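# Close the cardboard box lid and tuck its flaps

## Task

Complete the closing of the cardboard box. Bend the closing strip along the lid's loose edge down across the front wall, and push its two side flaps inside the side walls so the walls keep the strip in place; a small spring-back is acceptable. At the end the box must rest flat on the table on one of its two biggest faces (base or lid), with its walls upright and locked. An unfinished box, or one whose strip springs back more than a little, gets only partial credit. If either side flap is pushed into or through the top edge of a side wall, the task fails.

## Robot and tools

Robot: two arms, left_arm and right_arm, each with six revolute joints and a two-finger parallel gripper. Their bases sit at roughly (-0.001, +0.319, -0.005) m for left_arm and (-0.006, -0.329, -0.001) m for right_arm. Joint ranges in rad, base to gripper: waist -2.618 to 3.054, shoulder 0 to 3.142, elbow 0 to 3.142, wrist pitch -1.571 to 1.571, wrist yaw -1.571 to 1.571, wrist roll -2.094 to 2.094. Elbows stop just before full extension.

Scene frame: origin at table-top height, midway between the arms and about 5 to 10 cm in from the near table edge. +x points out across the table, +y toward left_arm, +z up. The arm names do not match the left or right of any image. A gripper's fingers point along its own +z and close along its own y. end_effector_position is the point between the finger pads, about 1 cm short of the tips.

Row format (used by execute_actions and move): 16 numbers, always both arms, even if one is idle. First left_arm: x, y, z, qw, qx, qy, qz, opening; then right_arm in the same order. x, y, z are an absolute target position in metres and the quaternion an absolute target orientation (w first), both in the scene frame, so each half is a pose, not an offset. opening runs from -1 (closed) to +1 (fully open, 0.093 m gap). To hold an arm still or keep its orientation, resend exactly the pose from the last result before it stopped, and the same opening, in every row or call.

execute_actions(actions): a list of actions; each action is up to 15 rows, one row per 1/30 s step; with fewer rows the last row is repeated until 15 steps pass. An empty list just reports state and images. Before running, each target is checked: if it lies more than 0.6 m from that gripper's current position along any of the gripper's own axes, the action is rejected for both arms; if the first action is malformed or fails this check, nothing runs. Each step the commanded pose is clipped to 70 mm and 16 degrees from the measured pose, so distant targets take several actions, and after an action the arm only continues to the last clipped pose.

move(target, speed, blocking): one row; each gripper goes in a straight line to its pose, both paths finishing together, 0.5 to 10 s long (cut off at 10 s). speed is top path speed in m/s, 0.002 to 0.5, default 0.25; rotation is capped at twice that in rad/s. Opening is applied at the start. Paths ignore obstacles and the other arm; grippers lag and can overshoot speed, especially with the arm stretched. Faster moves and targets set deeper past a contact hit and press harder. blocking=false returns after 0.5 s while motion continues; then use wait(0) to check, or stop, before sending other motion.

wait(seconds): 0 to 10 s, arms hold their last command; returns early when a running move ends. stop(): brakes a running move (needs room; fingers keep moving). zoom_image(camera, region): camera is cam_high, cam_low, cam_left_wrist or cam_right_wrist (each 504x504); region [x0, y0, x1, y1] in pixels from the top-left, at most 504 by 504. read_manual(section) returns only licence text. finished_scene(scene) ends the current scene (give its number) irreversibly and reports success.

Reading results: the state line gives each gripper's position and quaternion in the scene frame (less exact at long reach). Hand target lines show the pose the controller is now driving toward. A pose unreachable line means the clearance check altered or blocked that arm's command. Step readings list positions at some steps; HELD with an arm label marks a step where that arm was held back. A move adds a move: line with the ending (done, off_target, moving, held, fault), which limits acted (paced = pose clipped; held = some steps blocked, after which the arm may jump fast) and each gripper's distance from its pose; if only one arm is named, the other finished fine. grip_measured is the finger motor position on the -1..+1 scale: pads meet near -0.94 and each mm of object width adds about 0.0208, with a fixed per-gripper error up to 0.02. It keeps moving after the pads touch, so it barely reveals contact; sending a lower number squeezes harder, up to roughly 50 to 62 N per pad (less on thin parts). Keep sending the closing number to keep holding. Joint positions end with the finger opening in metres. Joint torques are noisy, offset and friction-affected. Joint friction can leave the gripper up to about 31 mm from the command; very small moves may not happen.

Warnings: MOTOR HOT appears from 75 °C; at 90 °C the arm halts 10 s; at 100 °C it goes limp and falls (OVER-TEMPERATURE FAULT). FAULT lines stop an arm. The bar and plate under and behind the bases stand up to about 3 cm above the table with no warning on contact. Do not let the arms collide or press each other, knock anything off the table, drop, slam or shove hard. Push flaps with gentle, slow moves; do not drive flaps into wall tops. The box must stay closed and settled on its own after the robot lets go. The simulation runs while you think, with arms holding their last command.

Each tool is called by a JSON object that holds its "api" and its "payload", one argument or row to a line.

## Session

I'll start by looking at the scene.

{"api": "execute_actions", "payload": {
  "actions": []
}}

Scene clock: 0.00 s.
left_arm: end_effector_position=(+0.3816, +0.3197, +0.3870) grip_measured=+1.000 end_effector_quat_wxyz=(+0.701, -0.001, +0.713, -0.003) | right_arm: end_effector_position=(+0.3680, -0.3703, +0.3960) grip_measured=+0.989 end_effector_quat_wxyz=(+0.701, +0.036, +0.712, -0.020)
Joint positions: left_arm=[ 0.013  1.043  1.031  0.014 -0.012  0.003  0.093] | right_arm=[ 0.004  1.037  1.043 -0.015  0.004 -0.009  0.093]
Joint velocities: left_arm=[ 0.012 -0.007 -0.017 -0.022  0.007  0.022  0.   ] | right_arm=[ 0.007 -0.007  0.002 -0.051  0.007  0.007  0.001]
Joint torques (N m, as the arm reports them, + toward a larger angle): no reading
Motor temperatures (°C, as the motors report them): left_arm=[20 17 19 20 17 20] | right_arm=[19 19 18 18 18 20]
Hand target (left_arm): +0.382, +0.320, +0.387; +0.701, -0.001, +0.713, -0.003
Hand target (right_arm): +0.368, -0.370, +0.396; +0.701, +0.036, +0.712, -0.020

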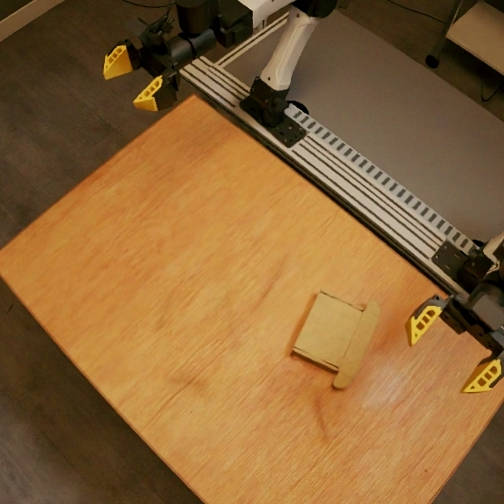

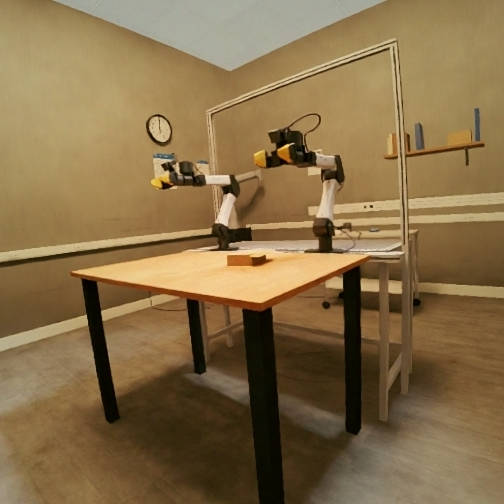

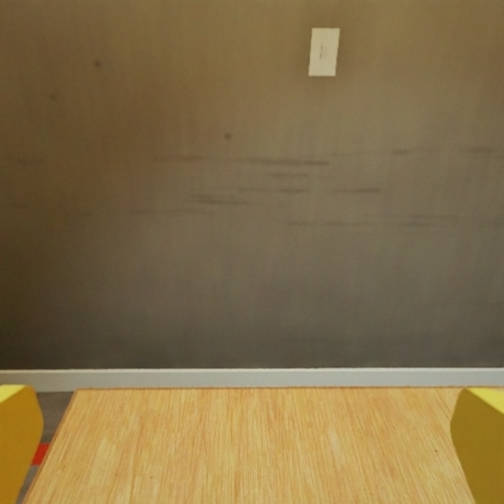

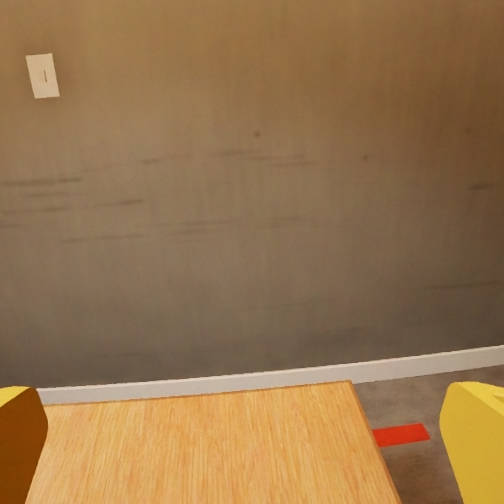

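{"api": "zoom_image", "payload": {
  "camera": "cam_high",
  "region": [260, 260, 420, 420]
}}

{"api": "zoom_image", "payload": {
  "camera": "cam_low",
  "region": [200, 220, 300, 300]
}}

Region (260, 260, 420, 420) of cam_high's 504x504 image, scaled by 3.150, with more detail than that image has.

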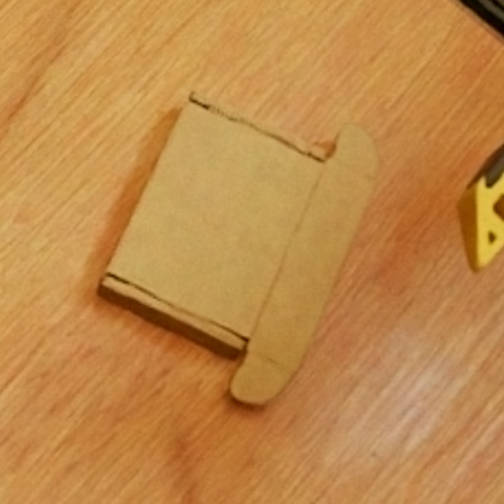

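Region (200, 220, 300, 300) of cam_low's 504x504 image, scaled by 5.040, with more detail than that image has; it fills the top 403 rows of this view, and the rest is white.

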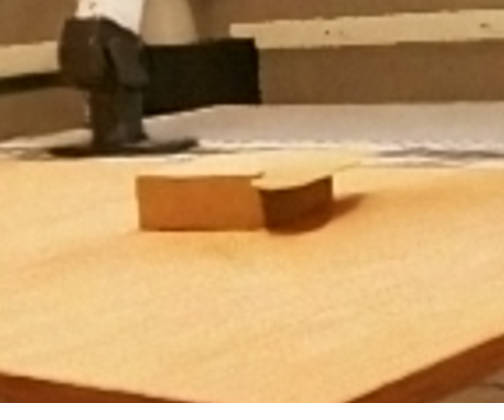

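{"api": "move", "payload": {
  "target": [0.30, 0.20, 0.28, 0, 0, 1, 0, 1, 0.368, -0.3703, 0.396, 0.701, 0.036, 0.712, -0.020, 1],
  "speed": 0.3
}}

Scene clock: 28.97 s.
left_arm: end_effector_position=(+0.3097, +0.1981, +0.2863) grip_measured=+1.000 end_effector_quat_wxyz=(+0.178, +0.011, +0.982, -0.057) | right_arm: end_effector_position=(+0.3680, -0.3703, +0.3960) grip_measured=+0.989 end_effector_quat_wxyz=(+0.701, +0.036, +0.712, -0.020)
Joint positions: left_arm=[-0.383  1.607  1.969 -1.544 -0.047 -0.375  0.093] | right_arm=[ 0.004  1.037  1.043 -0.015  0.004 -0.009  0.093]
Joint velocities: left_arm=[ 0.012  0.007 -0.012 -0.051  0.022  0.022  0.   ] | right_arm=[ 0.007  0.017 -0.007  0.007 -0.022  0.007  0.   ]
Joint torques (N m, as the arm reports them, + toward a larger angle): left_arm=[-0.06 -6.9   4.47  1.07  0.03  0.  ] | right_arm=[-0.27 -2.63  9.77  2.38  0.05 -0.15]
Motor temperatures (°C, as the motors report them): left_arm=[20 18 23 27 17 20] | right_arm=[19 20 23 24 18 20]
Hand target (left_arm): +0.304, +0.198, +0.280; +0.163, +0.009, +0.985, -0.058
Hand target (right_arm): +0.368, -0.370, +0.396; +0.701, +0.036, +0.712, -0.020
Off the commanded pose (left_arm): 0.012 m, 22 deg; orientation clipped at the last step of the last action.
Off the commanded pose (right_arm): 0.000 m, 0 deg.
joint sent to its limit (left arm) — the command would take joint 4 (wrist pitch) past its lower limit, so that joint was sent only as far as its limit.
move: off_target (left_arm); limits=paced

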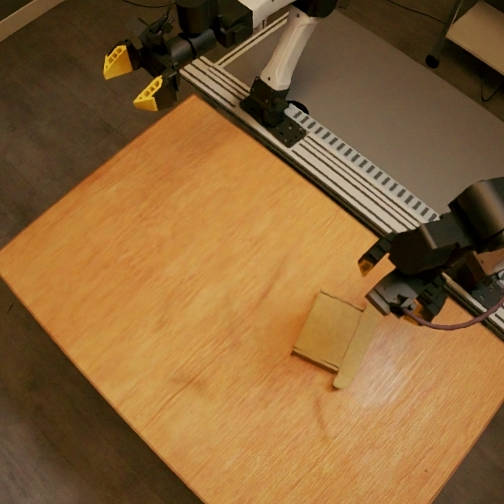

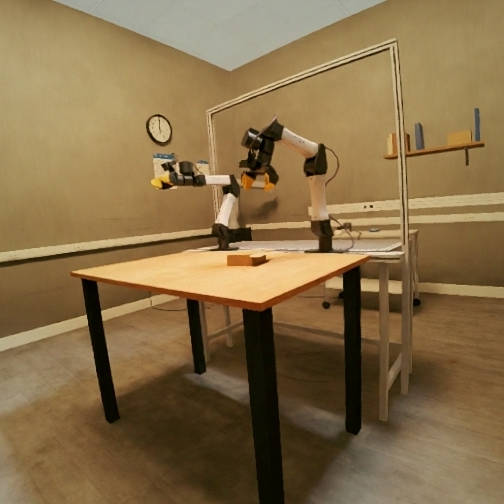

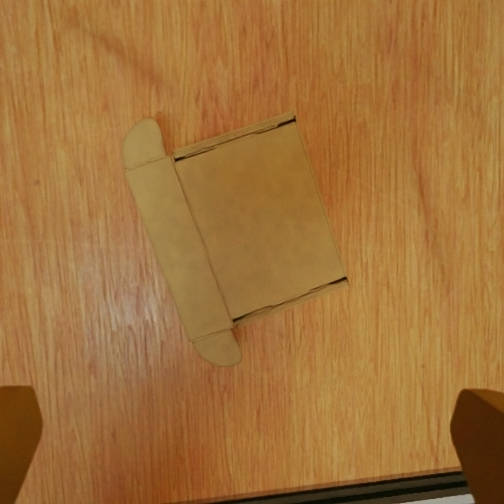

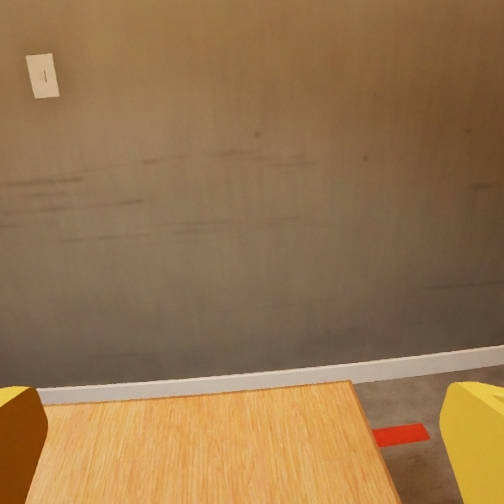

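{"api": "zoom_image", "payload": {
  "camera": "cam_left_wrist",
  "region": [100, 90, 380, 370]
}}

Region (100, 90, 380, 370) of cam_left_wrist's 504x504 image, scaled by 1.800, with more detail than that image has.

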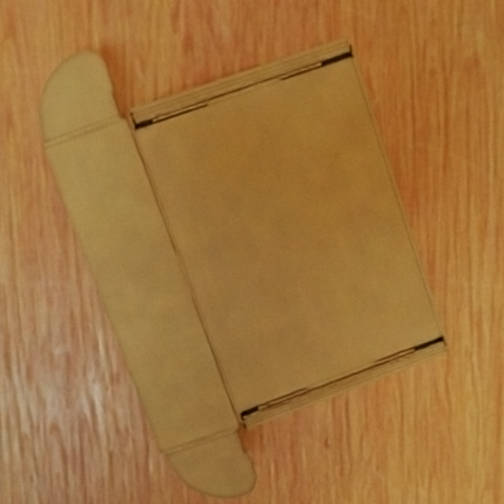

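{"api": "move", "payload": {
  "target": [0.31, 0.26, 0.19, 0.178, 0.0, 0.984, 0.0, 1, 0.368, -0.3703, 0.396, 0.701, 0.036, 0.712, -0.020, 1],
  "speed": 0.2
}}

Scene clock: 109.20 s.
left_arm: end_effector_position=(+0.3076, +0.2572, +0.1899) grip_measured=+1.000 end_effector_quat_wxyz=(+0.168, +0.000, +0.986, -0.002) | right_arm: end_effector_position=(+0.3680, -0.3703, +0.3960) grip_measured=+0.989 end_effector_quat_wxyz=(+0.701, +0.036, +0.712, -0.020)
Joint positions: left_arm=[-0.23   1.43   1.401 -1.198 -0.093 -0.239  0.093] | right_arm=[ 0.004  1.037  1.043 -0.015  0.004 -0.009  0.093]
Joint velocities: left_arm=[ 0.002 -0.012  0.002  0.051 -0.051 -0.007  0.   ] | right_arm=[ 0.007 -0.007  0.002 -0.007 -0.037  0.081 -0.001]
Joint torques (N m, as the arm reports them, + toward a larger angle): left_arm=[ 0.43 -7.29  5.35  1.32 -0.13  0.14] | right_arm=[-0.27 -2.61  9.75  2.38  0.06 -0.15]
Motor temperatures (°C, as the motors report them): left_arm=[20 24 23 24 17 20] | right_arm=[19 20 27 29 18 20]
Hand target (left_arm): +0.308, +0.261, +0.189; +0.177, +0.000, +0.984, +0.001
Hand target (right_arm): +0.368, -0.370, +0.396; +0.701, +0.036, +0.712, -0.020
Off the commanded pose (left_arm): 0.004 m, 1 deg.
Off the commanded pose (right_arm): 0.000 m, 0 deg.
move: done

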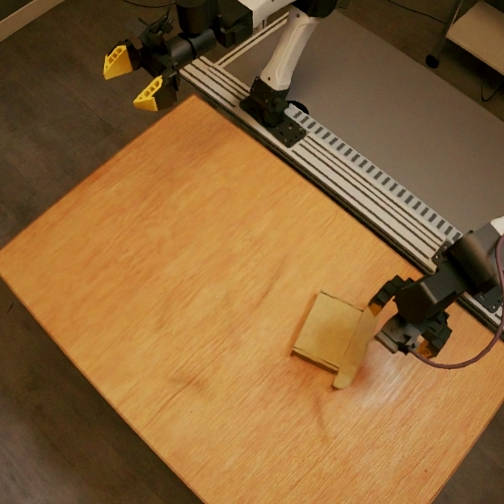

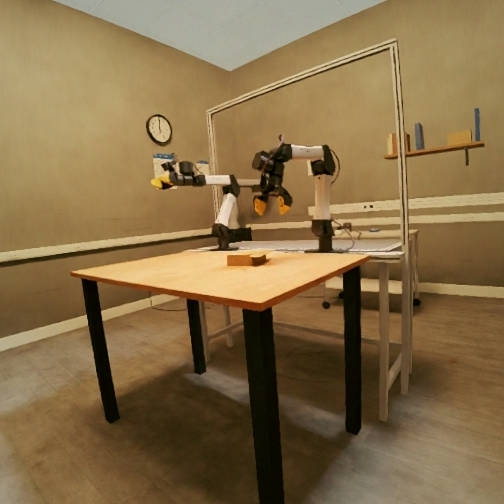

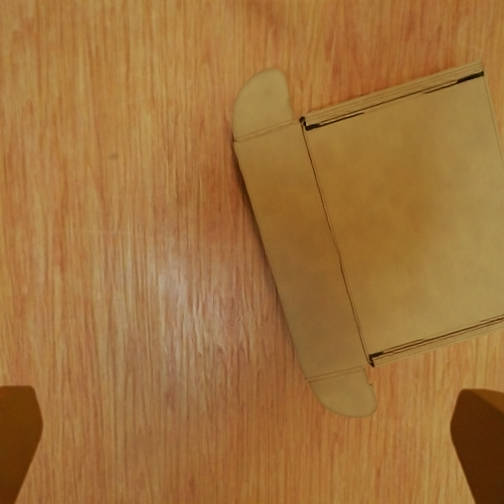

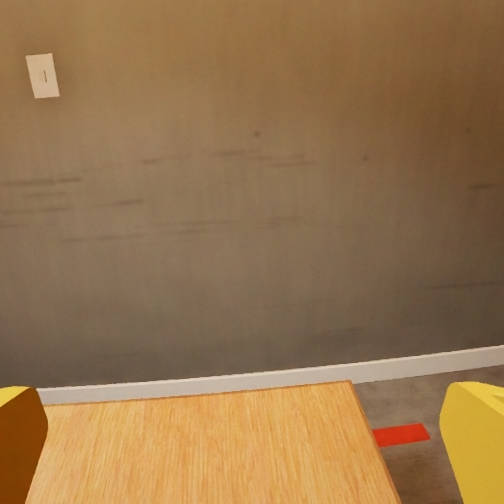

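{"api": "move", "payload": {
  "target": [0.352, 0.159, 0.09, 0, -0.446, 0.895, 0.0, 1, 0.368, -0.3703, 0.396, 0.701, 0.036, 0.712, -0.020, 1],
  "speed": 0.2
}}

Scene clock: 184.57 s.
left_arm: end_effector_position=(+0.3518, +0.1660, +0.0830) grip_measured=+1.000 end_effector_quat_wxyz=(+0.001, -0.444, +0.896, +0.006) | right_arm: end_effector_position=(+0.3680, -0.3703, +0.3960) grip_measured=+0.989 end_effector_quat_wxyz=(+0.701, +0.036, +0.712, -0.020)
Joint positions: left_arm=[-0.398  2.002  1.691 -1.255 -0.025 -1.345  0.093] | right_arm=[ 0.004  1.037  1.043 -0.015  0.004 -0.009  0.093]
Joint velocities: left_arm=[ 0.012  0.017  0.002 -0.095 -0.037 -0.037  0.   ] | right_arm=[ 0.007  0.002  0.002  0.037 -0.051 -0.066 -0.   ]
Joint torques (N m, as the arm reports them, + toward a larger angle): left_arm=[ -0.86 -10.52   9.33   0.19   0.01  -0.02] | right_arm=[-0.27 -2.67  9.78  2.37  0.06 -0.15]
Motor temperatures (°C, as the motors report them): left_arm=[20 26 24 26 17 20] | right_arm=[19 20 29 32 18 20]
Hand target (left_arm): +0.353, +0.160, +0.090; +0.001, -0.444, +0.896, -0.001
Hand target (right_arm): +0.368, -0.370, +0.396; +0.701, +0.036, +0.712, -0.020
Off the commanded pose (left_arm): 0.010 m, 1 deg.
Off the commanded pose (right_arm): 0.000 m, 0 deg.
move: done

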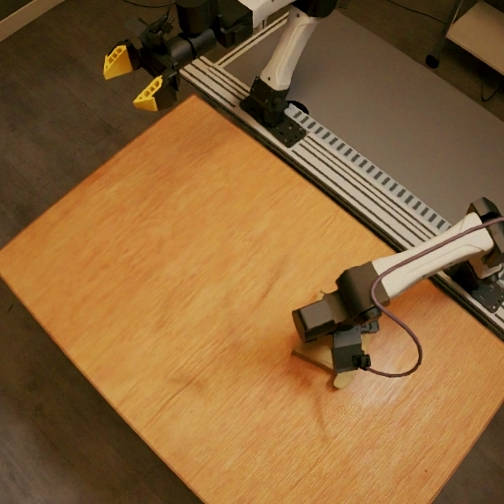

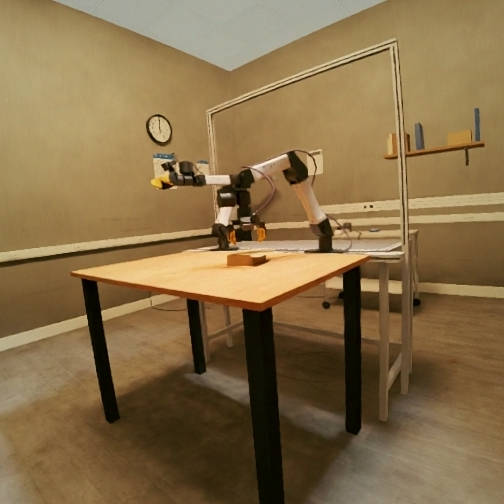

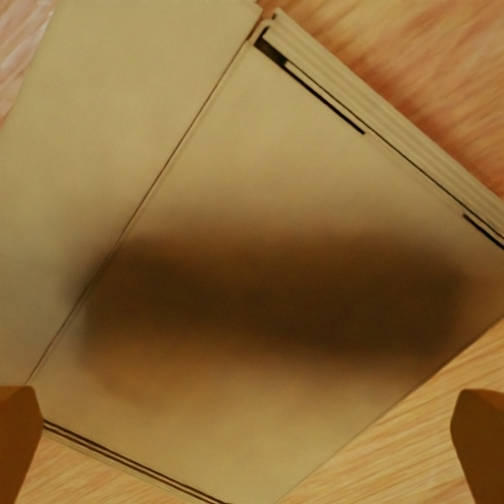

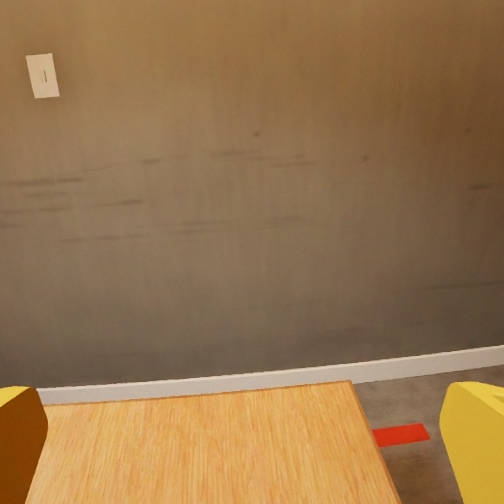

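{"api": "move", "payload": {
  "target": [0.362, 0.153, 0.055, 0, -0.446, 0.895, 0.0, 0.7, 0.368, -0.3703, 0.396, 0.701, 0.036, 0.712, -0.020, 1],
  "speed": 0.04
}}

{"api": "zoom_image", "payload": {
  "camera": "cam_low",
  "region": [190, 200, 310, 290]
}}

Scene clock: 194.27 s.
left_arm: end_effector_position=(+0.3639, +0.1580, +0.0599) grip_measured=+0.702 end_effector_quat_wxyz=(+0.003, -0.446, +0.895, +0.003) | right_arm: end_effector_position=(+0.3680, -0.3703, +0.3960) grip_measured=+0.989 end_effector_quat_wxyz=(+0.701, +0.036, +0.712, -0.020)
Joint positions: left_arm=[-0.402  2.064  1.691 -1.186 -0.024 -1.355  0.079] | right_arm=[ 0.004  1.037  1.043 -0.015  0.004 -0.009  0.093]
Joint velocities: left_arm=[ 0.002 -0.007  0.012  0.051  0.007 -0.007 -0.   ] | right_arm=[ 0.007  0.002 -0.007  0.022  0.007  0.007  0.   ]
Joint torques (N m, as the arm reports them, + toward a larger angle): left_arm=[ -0.87 -11.03   5.55   0.6    0.01  -0.01] | right_arm=[-0.28 -2.64  9.78  2.38  0.06 -0.15]
Motor temperatures (°C, as the motors report them): left_arm=[20 28 26 25 17 20] | right_arm=[19 20 30 33 18 20]
Hand target (left_arm): +0.362, +0.153, +0.055; -0.000, -0.446, +0.895, -0.000
Hand target (right_arm): +0.368, -0.370, +0.396; +0.701, +0.036, +0.712, -0.020
Off the commanded pose (left_arm): 0.007 m, 0 deg.
Off the commanded pose (right_arm): 0.000 m, 0 deg.
move: done

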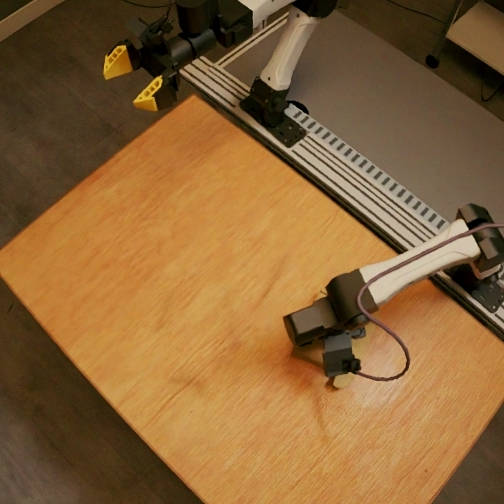

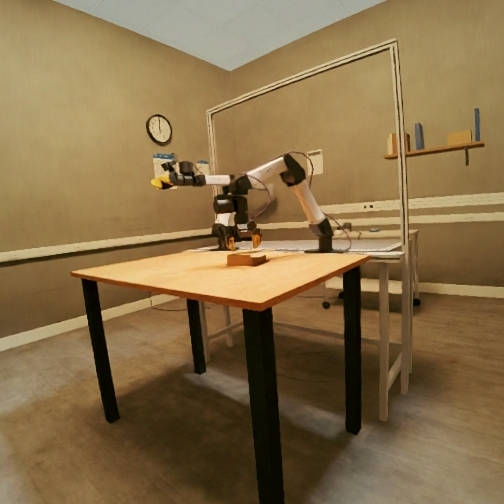

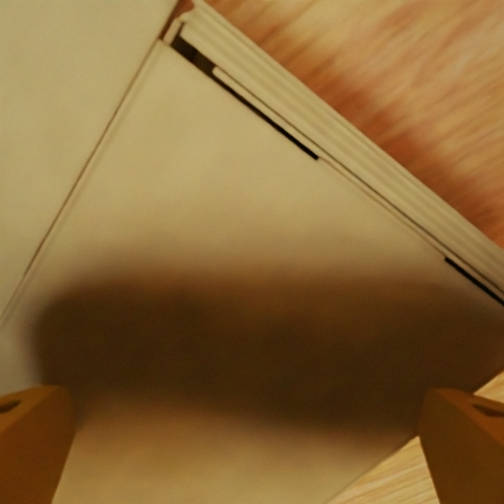

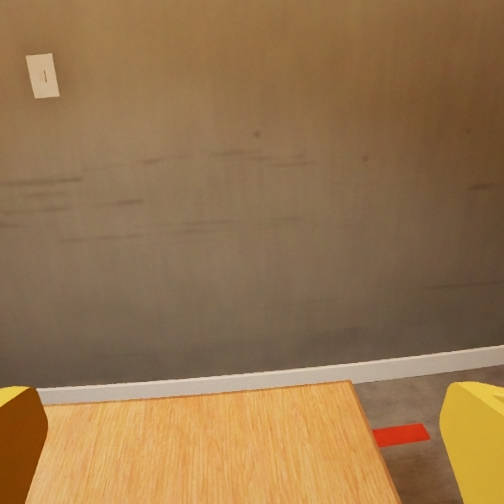

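Region (190, 200, 310, 290) of cam_low's 504x504 image, scaled by 4.200, with more detail than that image has; it fills the top 378 rows of this view, and the rest is white.

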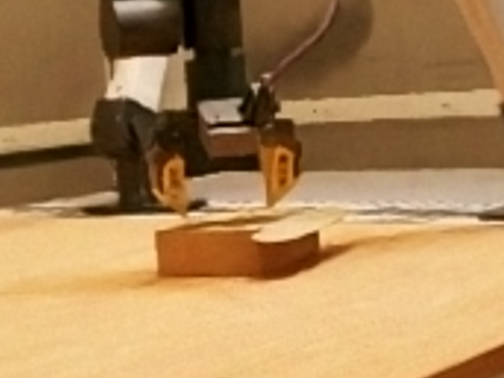

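{"api": "move", "payload": {
  "target": [0.355, 0.156, 0.040, 0, -0.446, 0.895, 0.0, 0.5, 0.368, -0.3703, 0.396, 0.701, 0.036, 0.712, -0.020, 1],
  "speed": 0.02
}}

{"api": "zoom_image", "payload": {
  "camera": "cam_low",
  "region": [190, 200, 310, 290]
}}

Scene clock: 200.20 s.
left_arm: end_effector_position=(+0.3601, +0.1596, +0.0493) grip_measured=+0.502 end_effector_quat_wxyz=(+0.005, -0.447, +0.895, +0.000) | right_arm: end_effector_position=(+0.3680, -0.3703, +0.3960) grip_measured=+0.989 end_effector_quat_wxyz=(+0.701, +0.036, +0.712, -0.020)
Joint positions: left_arm=[-0.402  2.048  1.624 -1.129 -0.024 -1.356  0.069] | right_arm=[ 0.004  1.037  1.043 -0.015  0.004 -0.009  0.093]
Joint velocities: left_arm=[ 0.017  0.007 -0.022  0.007  0.051  0.037 -0.   ] | right_arm=[-0.002 -0.022  0.007 -0.066  0.007  0.007  0.   ]
Joint torques (N m, as the arm reports them, + toward a larger angle): left_arm=[ -0.9  -11.     3.72   0.71   0.    -0.03] | right_arm=[-0.25 -2.61  9.77  2.38  0.06 -0.15]
Motor temperatures (°C, as the motors report them): left_arm=[20 30 25 24 17 20] | right_arm=[19 20 30 33 18 20]
Hand target (left_arm): +0.355, +0.156, +0.040; -0.000, -0.446, +0.895, +0.001
Hand target (right_arm): +0.368, -0.370, +0.396; +0.701, +0.036, +0.712, -0.020
Off the commanded pose (left_arm): 0.011 m, 1 deg.
Off the commanded pose (right_arm): 0.000 m, 0 deg.
move: off_target (left_arm)

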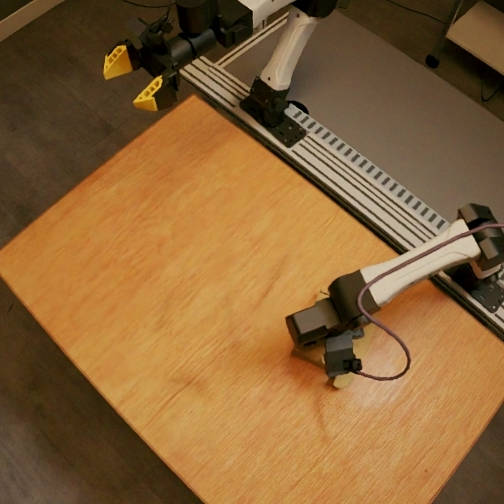

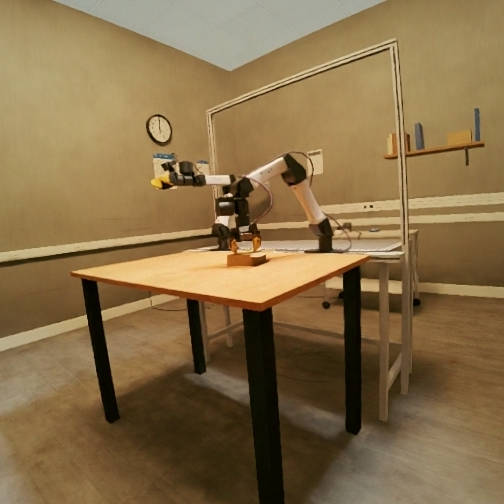

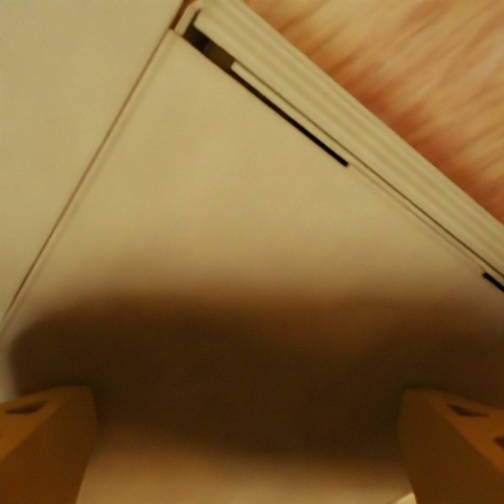

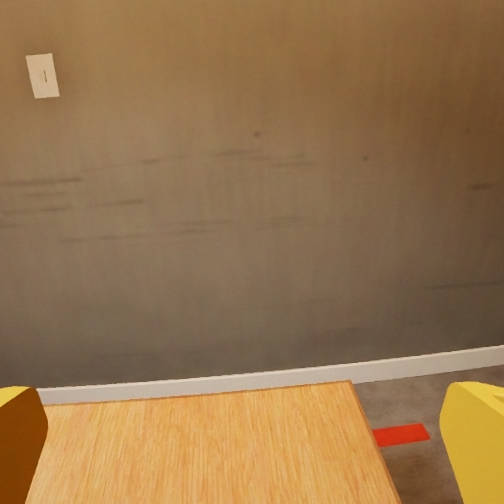

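Region (190, 200, 310, 290) of cam_low's 504x504 image, scaled by 4.200, with more detail than that image has; it fills the top 378 rows of this view, and the rest is white.

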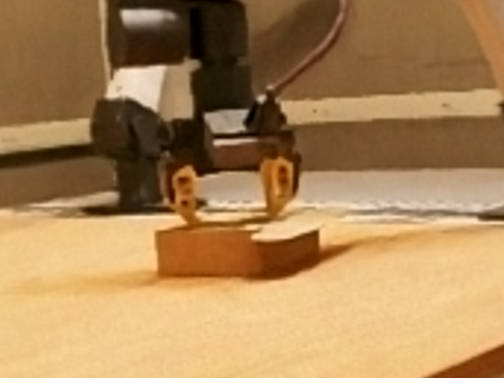

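{"api": "move", "payload": {
  "target": [0.33, 0.08, 0.037, 0, 0.0, 1.0, 0.0, 0.5, 0.368, -0.3703, 0.396, 0.701, 0.036, 0.712, -0.020, 1],
  "speed": 0.1
}}

Scene clock: 210.60 s.
left_arm: end_effector_position=(+0.3296, +0.1030, +0.0446) grip_measured=+0.502 end_effector_quat_wxyz=(+0.005, -0.014, +0.999, +0.031) | right_arm: end_effector_position=(+0.3680, -0.3703, +0.3960) grip_measured=+0.989 end_effector_quat_wxyz=(+0.701, +0.036, +0.712, -0.020)
Joint positions: left_arm=[-0.586  2.09   1.663 -1.163 -0.073 -0.644  0.069] | right_arm=[ 0.004  1.037  1.043 -0.015  0.004 -0.009  0.093]
Joint velocities: left_arm=[-0.007  0.002  0.007  0.022 -0.022  0.007 -0.001] | right_arm=[-0.012 -0.022 -0.002 -0.037 -0.037 -0.022  0.001]
Joint torques (N m, as the arm reports them, + toward a larger angle): left_arm=[-1.71 -8.77  8.35  0.79  0.46  0.15] | right_arm=[-0.29 -2.61  9.77  2.38  0.06 -0.14]
Motor temperatures (°C, as the motors report them): left_arm=[20 31 25 24 17 20] | right_arm=[19 20 30 33 18 20]
Hand target (left_arm): +0.331, +0.080, +0.038; +0.001, +0.000, +1.000, -0.000
Hand target (right_arm): +0.368, -0.370, +0.396; +0.701, +0.036, +0.712, -0.020
Off the commanded pose (left_arm): 0.024 m, 4 deg.
Off the commanded pose (right_arm): 0.000 m, 0 deg.
move: off_target (left_arm)

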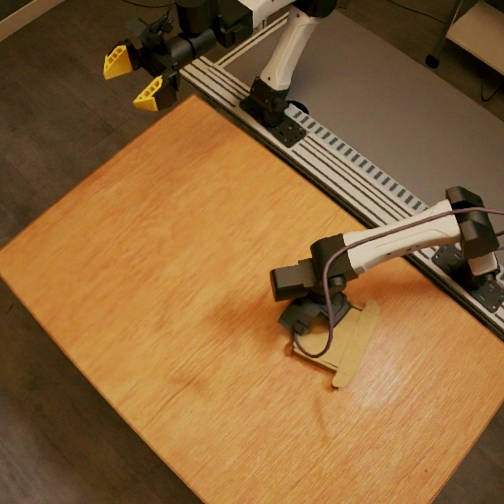

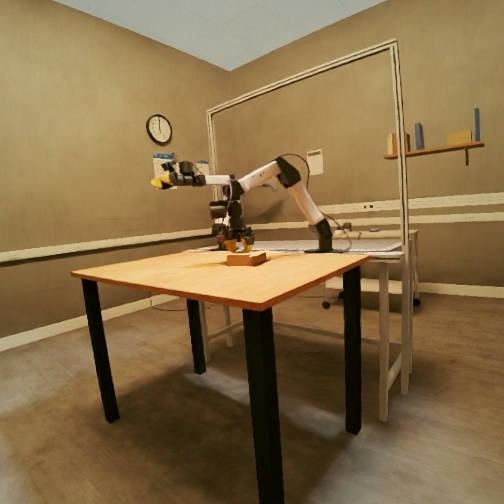

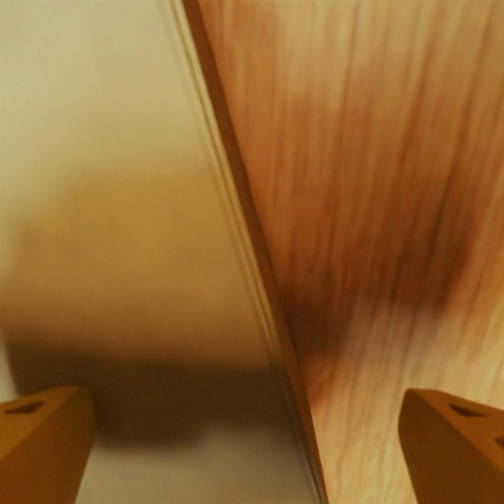

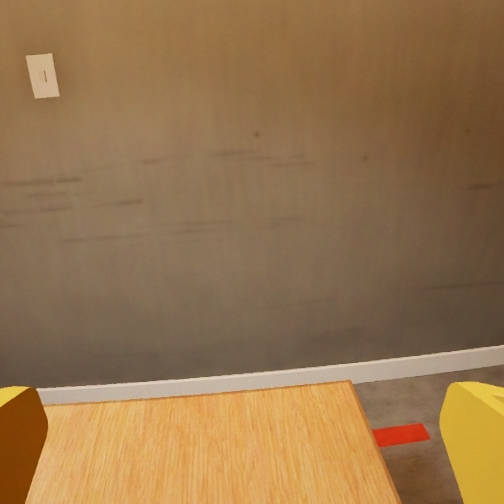

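{"api": "execute_actions", "payload": {
  "actions": [
    [[0.33,0.10,0.08,0,0,1,0,-1,0.368,-0.3703,0.396,0.701,0.036,0.712,-0.020,1]],
    [[0.28,0.10,0.085,0,0,1,0,-1,0.368,-0.3703,0.396,0.701,0.036,0.712,-0.020,1]],
    [[0.24,0.10,0.08,0,0,1,0,-1,0.368,-0.3703,0.396,0.701,0.036,0.712,-0.020,1]],
    [[0.24,0.10,0.05,0,0,1,0,-1,0.368,-0.3703,0.396,0.701,0.036,0.712,-0.020,1]],
    [[0.24,0.10,0.025,0,0,1,0,-1,0.368,-0.3703,0.396,0.701,0.036,0.712,-0.020,1]]
  ]
}}

Scene clock: 244.63 s.
left_arm: end_effector_position=(+0.2396, +0.0999, +0.0288) grip_measured=-0.981 end_effector_quat_wxyz=(-0.002, +0.004, +1.000, +0.003) | right_arm: end_effector_position=(+0.3680, -0.3703, +0.3960) grip_measured=+0.989 end_effector_quat_wxyz=(+0.701, +0.036, +0.712, -0.020)
Joint positions: left_arm=[-0.726  1.836  1.234 -0.968 -0.021 -0.744  0.   ] | right_arm=[ 0.004  1.037  1.043 -0.015  0.004 -0.009  0.093]
Joint velocities: left_arm=[0.007 0.012 0.002 0.022 0.022 0.037 0.   ] | right_arm=[-0.007 -0.007  0.002  0.007 -0.007 -0.007  0.001]
Joint torques (N m, as the arm reports them, + toward a larger angle): left_arm=[ 0.09 -8.98  5.15  0.62  0.    0.01] | right_arm=[-0.26 -2.61  9.79  2.38  0.05 -0.15]
Motor temperatures (°C, as the motors report them): left_arm=[20 32 28 24 18 20] | right_arm=[19 21 31 34 18 20]
Hand target (left_arm): +0.240, +0.100, +0.025; -0.000, -0.000, +1.000, +0.000
Hand target (right_arm): +0.368, -0.370, +0.396; +0.701, +0.036, +0.712, -0.020
Off the commanded pose (left_arm): 0.004 m, 1 deg.
Off the commanded pose (right_arm): 0.000 m, 0 deg.
Step readings (end_effector_position; steps 1 to 15: 1st action; 16 to 30: 2nd action; 31 to 45: 3rd action; 46 to 60: 4th action; 61 to 75: 5th action):
0: left_arm (+0.3296, +0.1029, +0.0447) | right_arm (+0.3680, -0.3703, +0.3960)
1: left_arm (+0.3292, +0.1039, +0.0473) | right_arm (+0.3680, -0.3703, +0.3960)
2: left_arm (+0.3283, +0.1047, +0.0505) | right_arm (+0.3680, -0.3703, +0.3960)
4: left_arm (+0.3296, +0.1040, +0.0588) | right_arm (+0.3680, -0.3703, +0.3960)
8: left_arm (+0.3314, +0.1011, +0.0687) | right_arm (+0.3680, -0.3703, +0.3960)
15: left_arm (+0.3282, +0.1014, +0.0691) | right_arm (+0.3680, -0.3703, +0.3960)
16: left_arm (+0.3257, +0.1011, +0.0691) | right_arm (+0.3680, -0.3703, +0.3960)
17: left_arm (+0.3161, +0.1033, +0.0691) | right_arm (+0.3680, -0.3703, +0.3960)
19: left_arm (+0.2941, +0.1052, +0.0742) | right_arm (+0.3680, -0.3703, +0.3960)
23: left_arm (+0.2832, +0.0980, +0.0868) | right_arm (+0.3680, -0.3703, +0.3960)
30: left_arm (+0.2832, +0.0980, +0.0876) | right_arm (+0.3680, -0.3703, +0.3960)
31: left_arm (+0.2811, +0.0977, +0.0858) | right_arm (+0.3680, -0.3703, +0.3960)
32: left_arm (+0.2725, +0.0997, +0.0829) | right_arm (+0.3680, -0.3703, +0.3960)
34: left_arm (+0.2512, +0.1032, +0.0790) | right_arm (+0.3680, -0.3703, +0.3960)
38: left_arm (+0.2399, +0.1010, +0.0787) | right_arm (+0.3680, -0.3703, +0.3960)
45: left_arm (+0.2411, +0.0998, +0.0794) | right_arm (+0.3680, -0.3703, +0.3960)
46: left_arm (+0.2415, +0.0994, +0.0766) | right_arm (+0.3680, -0.3703, +0.3960)
47: left_arm (+0.2411, +0.0997, +0.0718) | right_arm (+0.3680, -0.3703, +0.3960)
49: left_arm (+0.2365, +0.1037, +0.0610) | right_arm (+0.3680, -0.3703, +0.3960)
53: left_arm (+0.2349, +0.1050, +0.0533) | right_arm (+0.3680, -0.3703, +0.3960)
60: left_arm (+0.2392, +0.1010, +0.0532) | right_arm (+0.3680, -0.3703, +0.3960)
61: left_arm (+0.2397, +0.1004, +0.0510) | right_arm (+0.3680, -0.3703, +0.3960)
62: left_arm (+0.2402, +0.0999, +0.0475) | right_arm (+0.3680, -0.3703, +0.3960)
64: left_arm (+0.2378, +0.1019, +0.0382) | right_arm (+0.3680, -0.3703, +0.3960)
68: left_arm (+0.2361, +0.1032, +0.0290) | right_arm (+0.3680, -0.3703, +0.3960)
75: end_effector_position above

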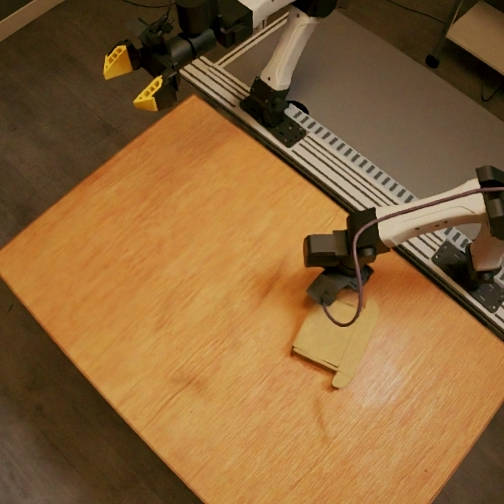

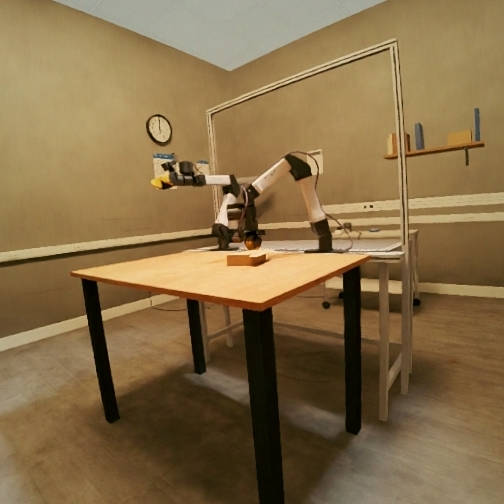

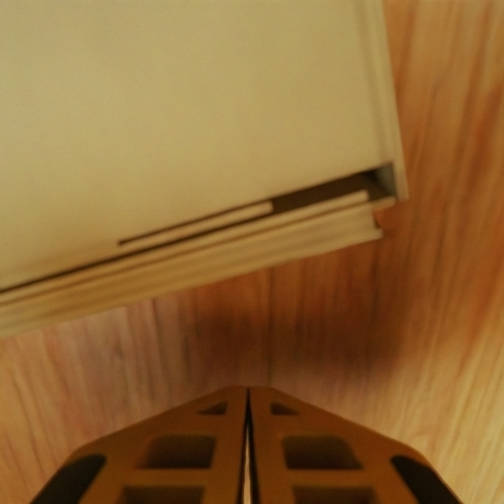

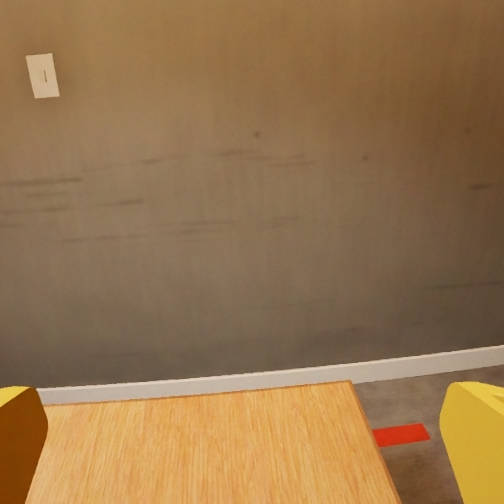

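{"api": "move", "payload": {
  "target": [0.35, 0.095, 0.025, 0, 0.0, 1.0, 0.0, -1, 0.368, -0.3703, 0.396, 0.701, 0.036, 0.712, -0.020, 1],
  "speed": 0.06
}}

Scene clock: 253.03 s.
left_arm: end_effector_position=(+0.3460, +0.0958, +0.0222) grip_measured=-0.981 end_effector_quat_wxyz=(+0.001, -0.002, +1.000, +0.001) | right_arm: end_effector_position=(+0.3680, -0.3703, +0.3960) grip_measured=+0.989 end_effector_quat_wxyz=(+0.701, +0.036, +0.712, -0.020)
Joint positions: left_arm=[-0.555  2.152  1.671 -1.08  -0.021 -0.586  0.   ] | right_arm=[ 0.004  1.037  1.043 -0.015  0.004 -0.009  0.093]
Joint velocities: left_arm=[-0.017  0.012  0.007 -0.007 -0.007  0.022  0.   ] | right_arm=[ 0.012  0.017 -0.012  0.007  0.007 -0.066  0.   ]
Joint torques (N m, as the arm reports them, + toward a larger angle): left_arm=[  0.41 -11.08   9.1    0.3    0.02   0.12] | right_arm=[-0.28 -2.62  9.73  2.38  0.06 -0.14]
Motor temperatures (°C, as the motors report them): left_arm=[20 32 27 23 18 20] | right_arm=[19 21 31 34 18 20]
Hand target (left_arm): +0.350, +0.096, +0.025; -0.000, -0.000, +1.000, +0.001
Hand target (right_arm): +0.368, -0.370, +0.396; +0.701, +0.036, +0.712, -0.020
Off the commanded pose (left_arm): 0.005 m, 0 deg.
Off the commanded pose (right_arm): 0.000 m, 0 deg.
move: done

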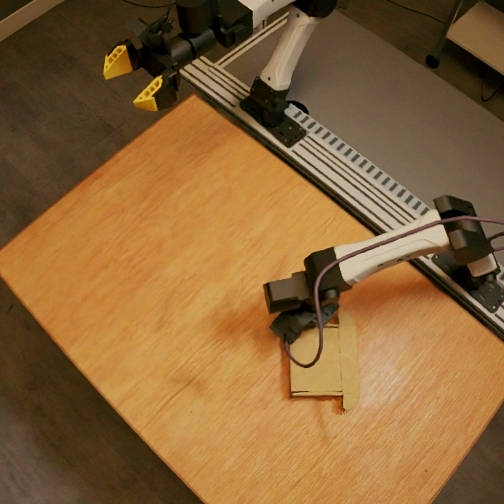

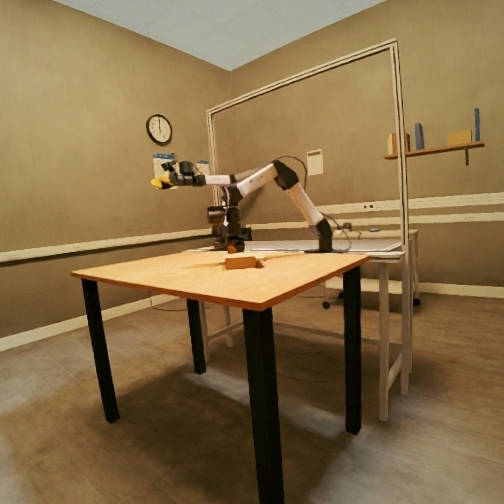

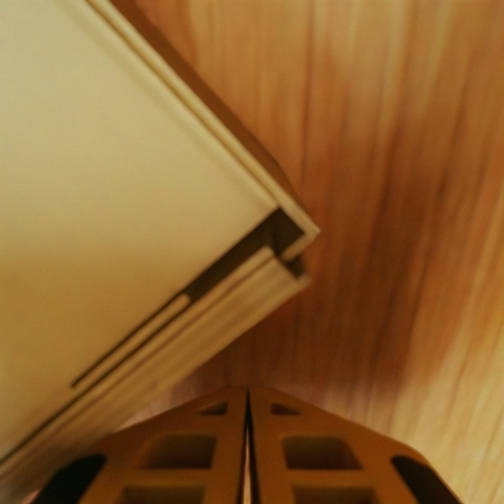

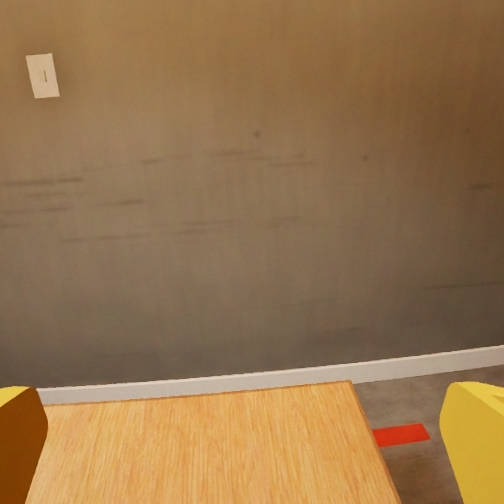

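{"api": "execute_actions", "payload": {
  "actions": [
    [[0.33,0.085,0.05,0,0,1,0,-1,0.368,-0.3703,0.396,0.701,0.036,0.712,-0.020,1]],
    [[0.33,0.10,0.11,0.08,0,0.997,0,-1,0.368,-0.3703,0.396,0.701,0.036,0.712,-0.020,1]],
    [[0.35,0.15,0.17,0.17,0,0.985,0,-1,0.368,-0.3703,0.396,0.701,0.036,0.712,-0.020,1]],
    [[0.37,0.19,0.21,0.17,0,0.985,0,-1,0.368,-0.3703,0.396,0.701,0.036,0.712,-0.020,1]],
    [[0.37,0.19,0.21,0.17,0,0.985,0,-1,0.368,-0.3703,0.396,0.701,0.036,0.712,-0.020,1]]
  ]
}}

Scene clock: 263.57 s.
left_arm: end_effector_position=(+0.3700, +0.1947, +0.2031) grip_measured=-0.981 end_effector_quat_wxyz=(+0.167, -0.008, +0.986, +0.006) | right_arm: end_effector_position=(+0.3680, -0.3703, +0.3960) grip_measured=+0.989 end_effector_quat_wxyz=(+0.701, +0.036, +0.712, -0.020)
Joint positions: left_arm=[-0.373  1.758  1.796 -1.29  -0.157 -0.389  0.   ] | right_arm=[ 0.004  1.037  1.043 -0.015  0.004 -0.009  0.093]
Joint velocities: left_arm=[-0.002 -0.007 -0.007 -0.037 -0.007 -0.022  0.   ] | right_arm=[-0.012  0.002  0.007 -0.022  0.051 -0.066  0.   ]
Joint torques (N m, as the arm reports them, + toward a larger angle): left_arm=[-0.57 -8.49  9.5   0.92 -0.02  0.12] | right_arm=[-0.29 -2.61  9.76  2.37  0.06 -0.15]
Motor temperatures (°C, as the motors report them): left_arm=[20 34 28 23 18 20] | right_arm=[19 21 31 35 18 20]
Hand target (left_arm): +0.370, +0.190, +0.210; +0.171, +0.000, +0.985, -0.000
Hand target (right_arm): +0.368, -0.370, +0.396; +0.701, +0.036, +0.712, -0.020
Off the commanded pose (left_arm): 0.008 m, 1 deg.
Off the commanded pose (right_arm): 0.000 m, 0 deg.
Step readings (end_effector_position; steps 1 to 15: 1st action; 16 to 30: 2nd action; 31 to 45: 3rd action; 46 to 60: 4th action; 61 to 75: 5th action):
0: left_arm (+0.3460, +0.0959, +0.0223) | right_arm (+0.3680, -0.3703, +0.3960)
1: left_arm (+0.3450, +0.0953, +0.0235) | right_arm (+0.3680, -0.3703, +0.3960)
2: left_arm (+0.3420, +0.0949, +0.0252) | right_arm (+0.3680, -0.3703, +0.3960)
4: left_arm (+0.3359, +0.0914, +0.0305) | right_arm (+0.3680, -0.3703, +0.3960)
8: left_arm (+0.3295, +0.0876, +0.0367) | right_arm (+0.3680, -0.3703, +0.3960)
15: left_arm (+0.3273, +0.0890, +0.0367) | right_arm (+0.3680, -0.3703, +0.3960)
16: left_arm (+0.3281, +0.0902, +0.0411) | right_arm (+0.3680, -0.3703, +0.3960)
17: left_arm (+0.3266, +0.0940, +0.0486) | right_arm (+0.3680, -0.3703, +0.3960)
19: left_arm (+0.3272, +0.0973, +0.0757) | right_arm (+0.3680, -0.3703, +0.3960)
23: left_arm (+0.3321, +0.0988, +0.1130) | right_arm (+0.3680, -0.3703, +0.3960)
30: left_arm (+0.3326, +0.1010, +0.1079) | right_arm (+0.3680, -0.3703, +0.3960)
31: left_arm (+0.3340, +0.1043, +0.1112) | right_arm (+0.3680, -0.3703, +0.3960)
32: left_arm (+0.3344, +0.1118, +0.1167) | right_arm (+0.3680, -0.3703, +0.3960)
34: left_arm (+0.3402, +0.1301, +0.1394) | right_arm (+0.3680, -0.3703, +0.3960)
38: left_arm (+0.3469, +0.1509, +0.1712) | right_arm (+0.3680, -0.3703, +0.3960)
45: left_arm (+0.3477, +0.1513, +0.1682) | right_arm (+0.3680, -0.3703, +0.3960)
46: left_arm (+0.3484, +0.1544, +0.1710) | right_arm (+0.3680, -0.3703, +0.3960)
47: left_arm (+0.3524, +0.1610, +0.1760) | right_arm (+0.3680, -0.3703, +0.3960)
49: left_arm (+0.3668, +0.1798, +0.1919) | right_arm (+0.3680, -0.3703, +0.3960)
53: left_arm (+0.3774, +0.1937, +0.2111) | right_arm (+0.3680, -0.3703, +0.3960)
60: left_arm (+0.3714, +0.1945, +0.2048) | right_arm (+0.3680, -0.3703, +0.3960)
61: left_arm (+0.3711, +0.1945, +0.2041) | right_arm (+0.3680, -0.3703, +0.3960)
62: left_arm (+0.3709, +0.1945, +0.2036) | right_arm (+0.3680, -0.3703, +0.3960)
64: left_arm (+0.3705, +0.1945, +0.2033) | right_arm (+0.3680, -0.3703, +0.3960)
68: left_arm (+0.3701, +0.1946, +0.2032) | right_arm (+0.3680, -0.3703, +0.3960)
75: end_effector_position above

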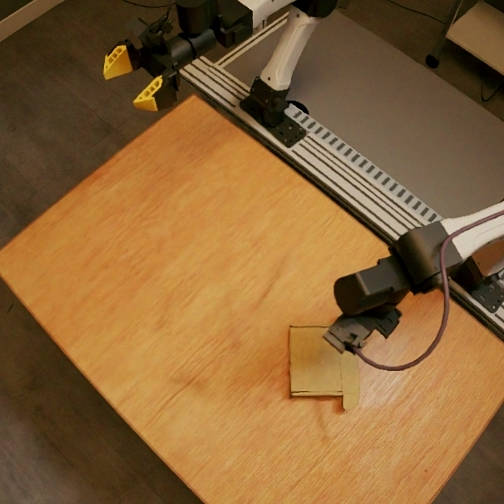

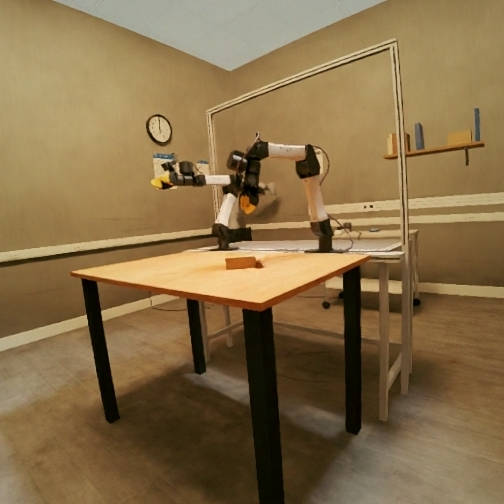

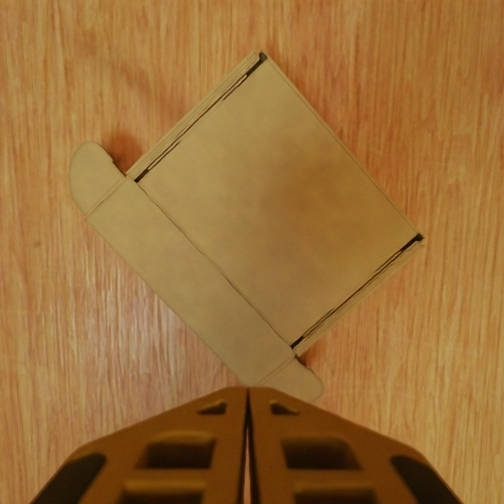

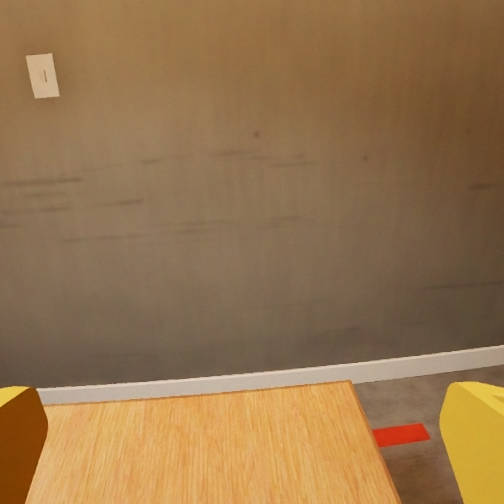

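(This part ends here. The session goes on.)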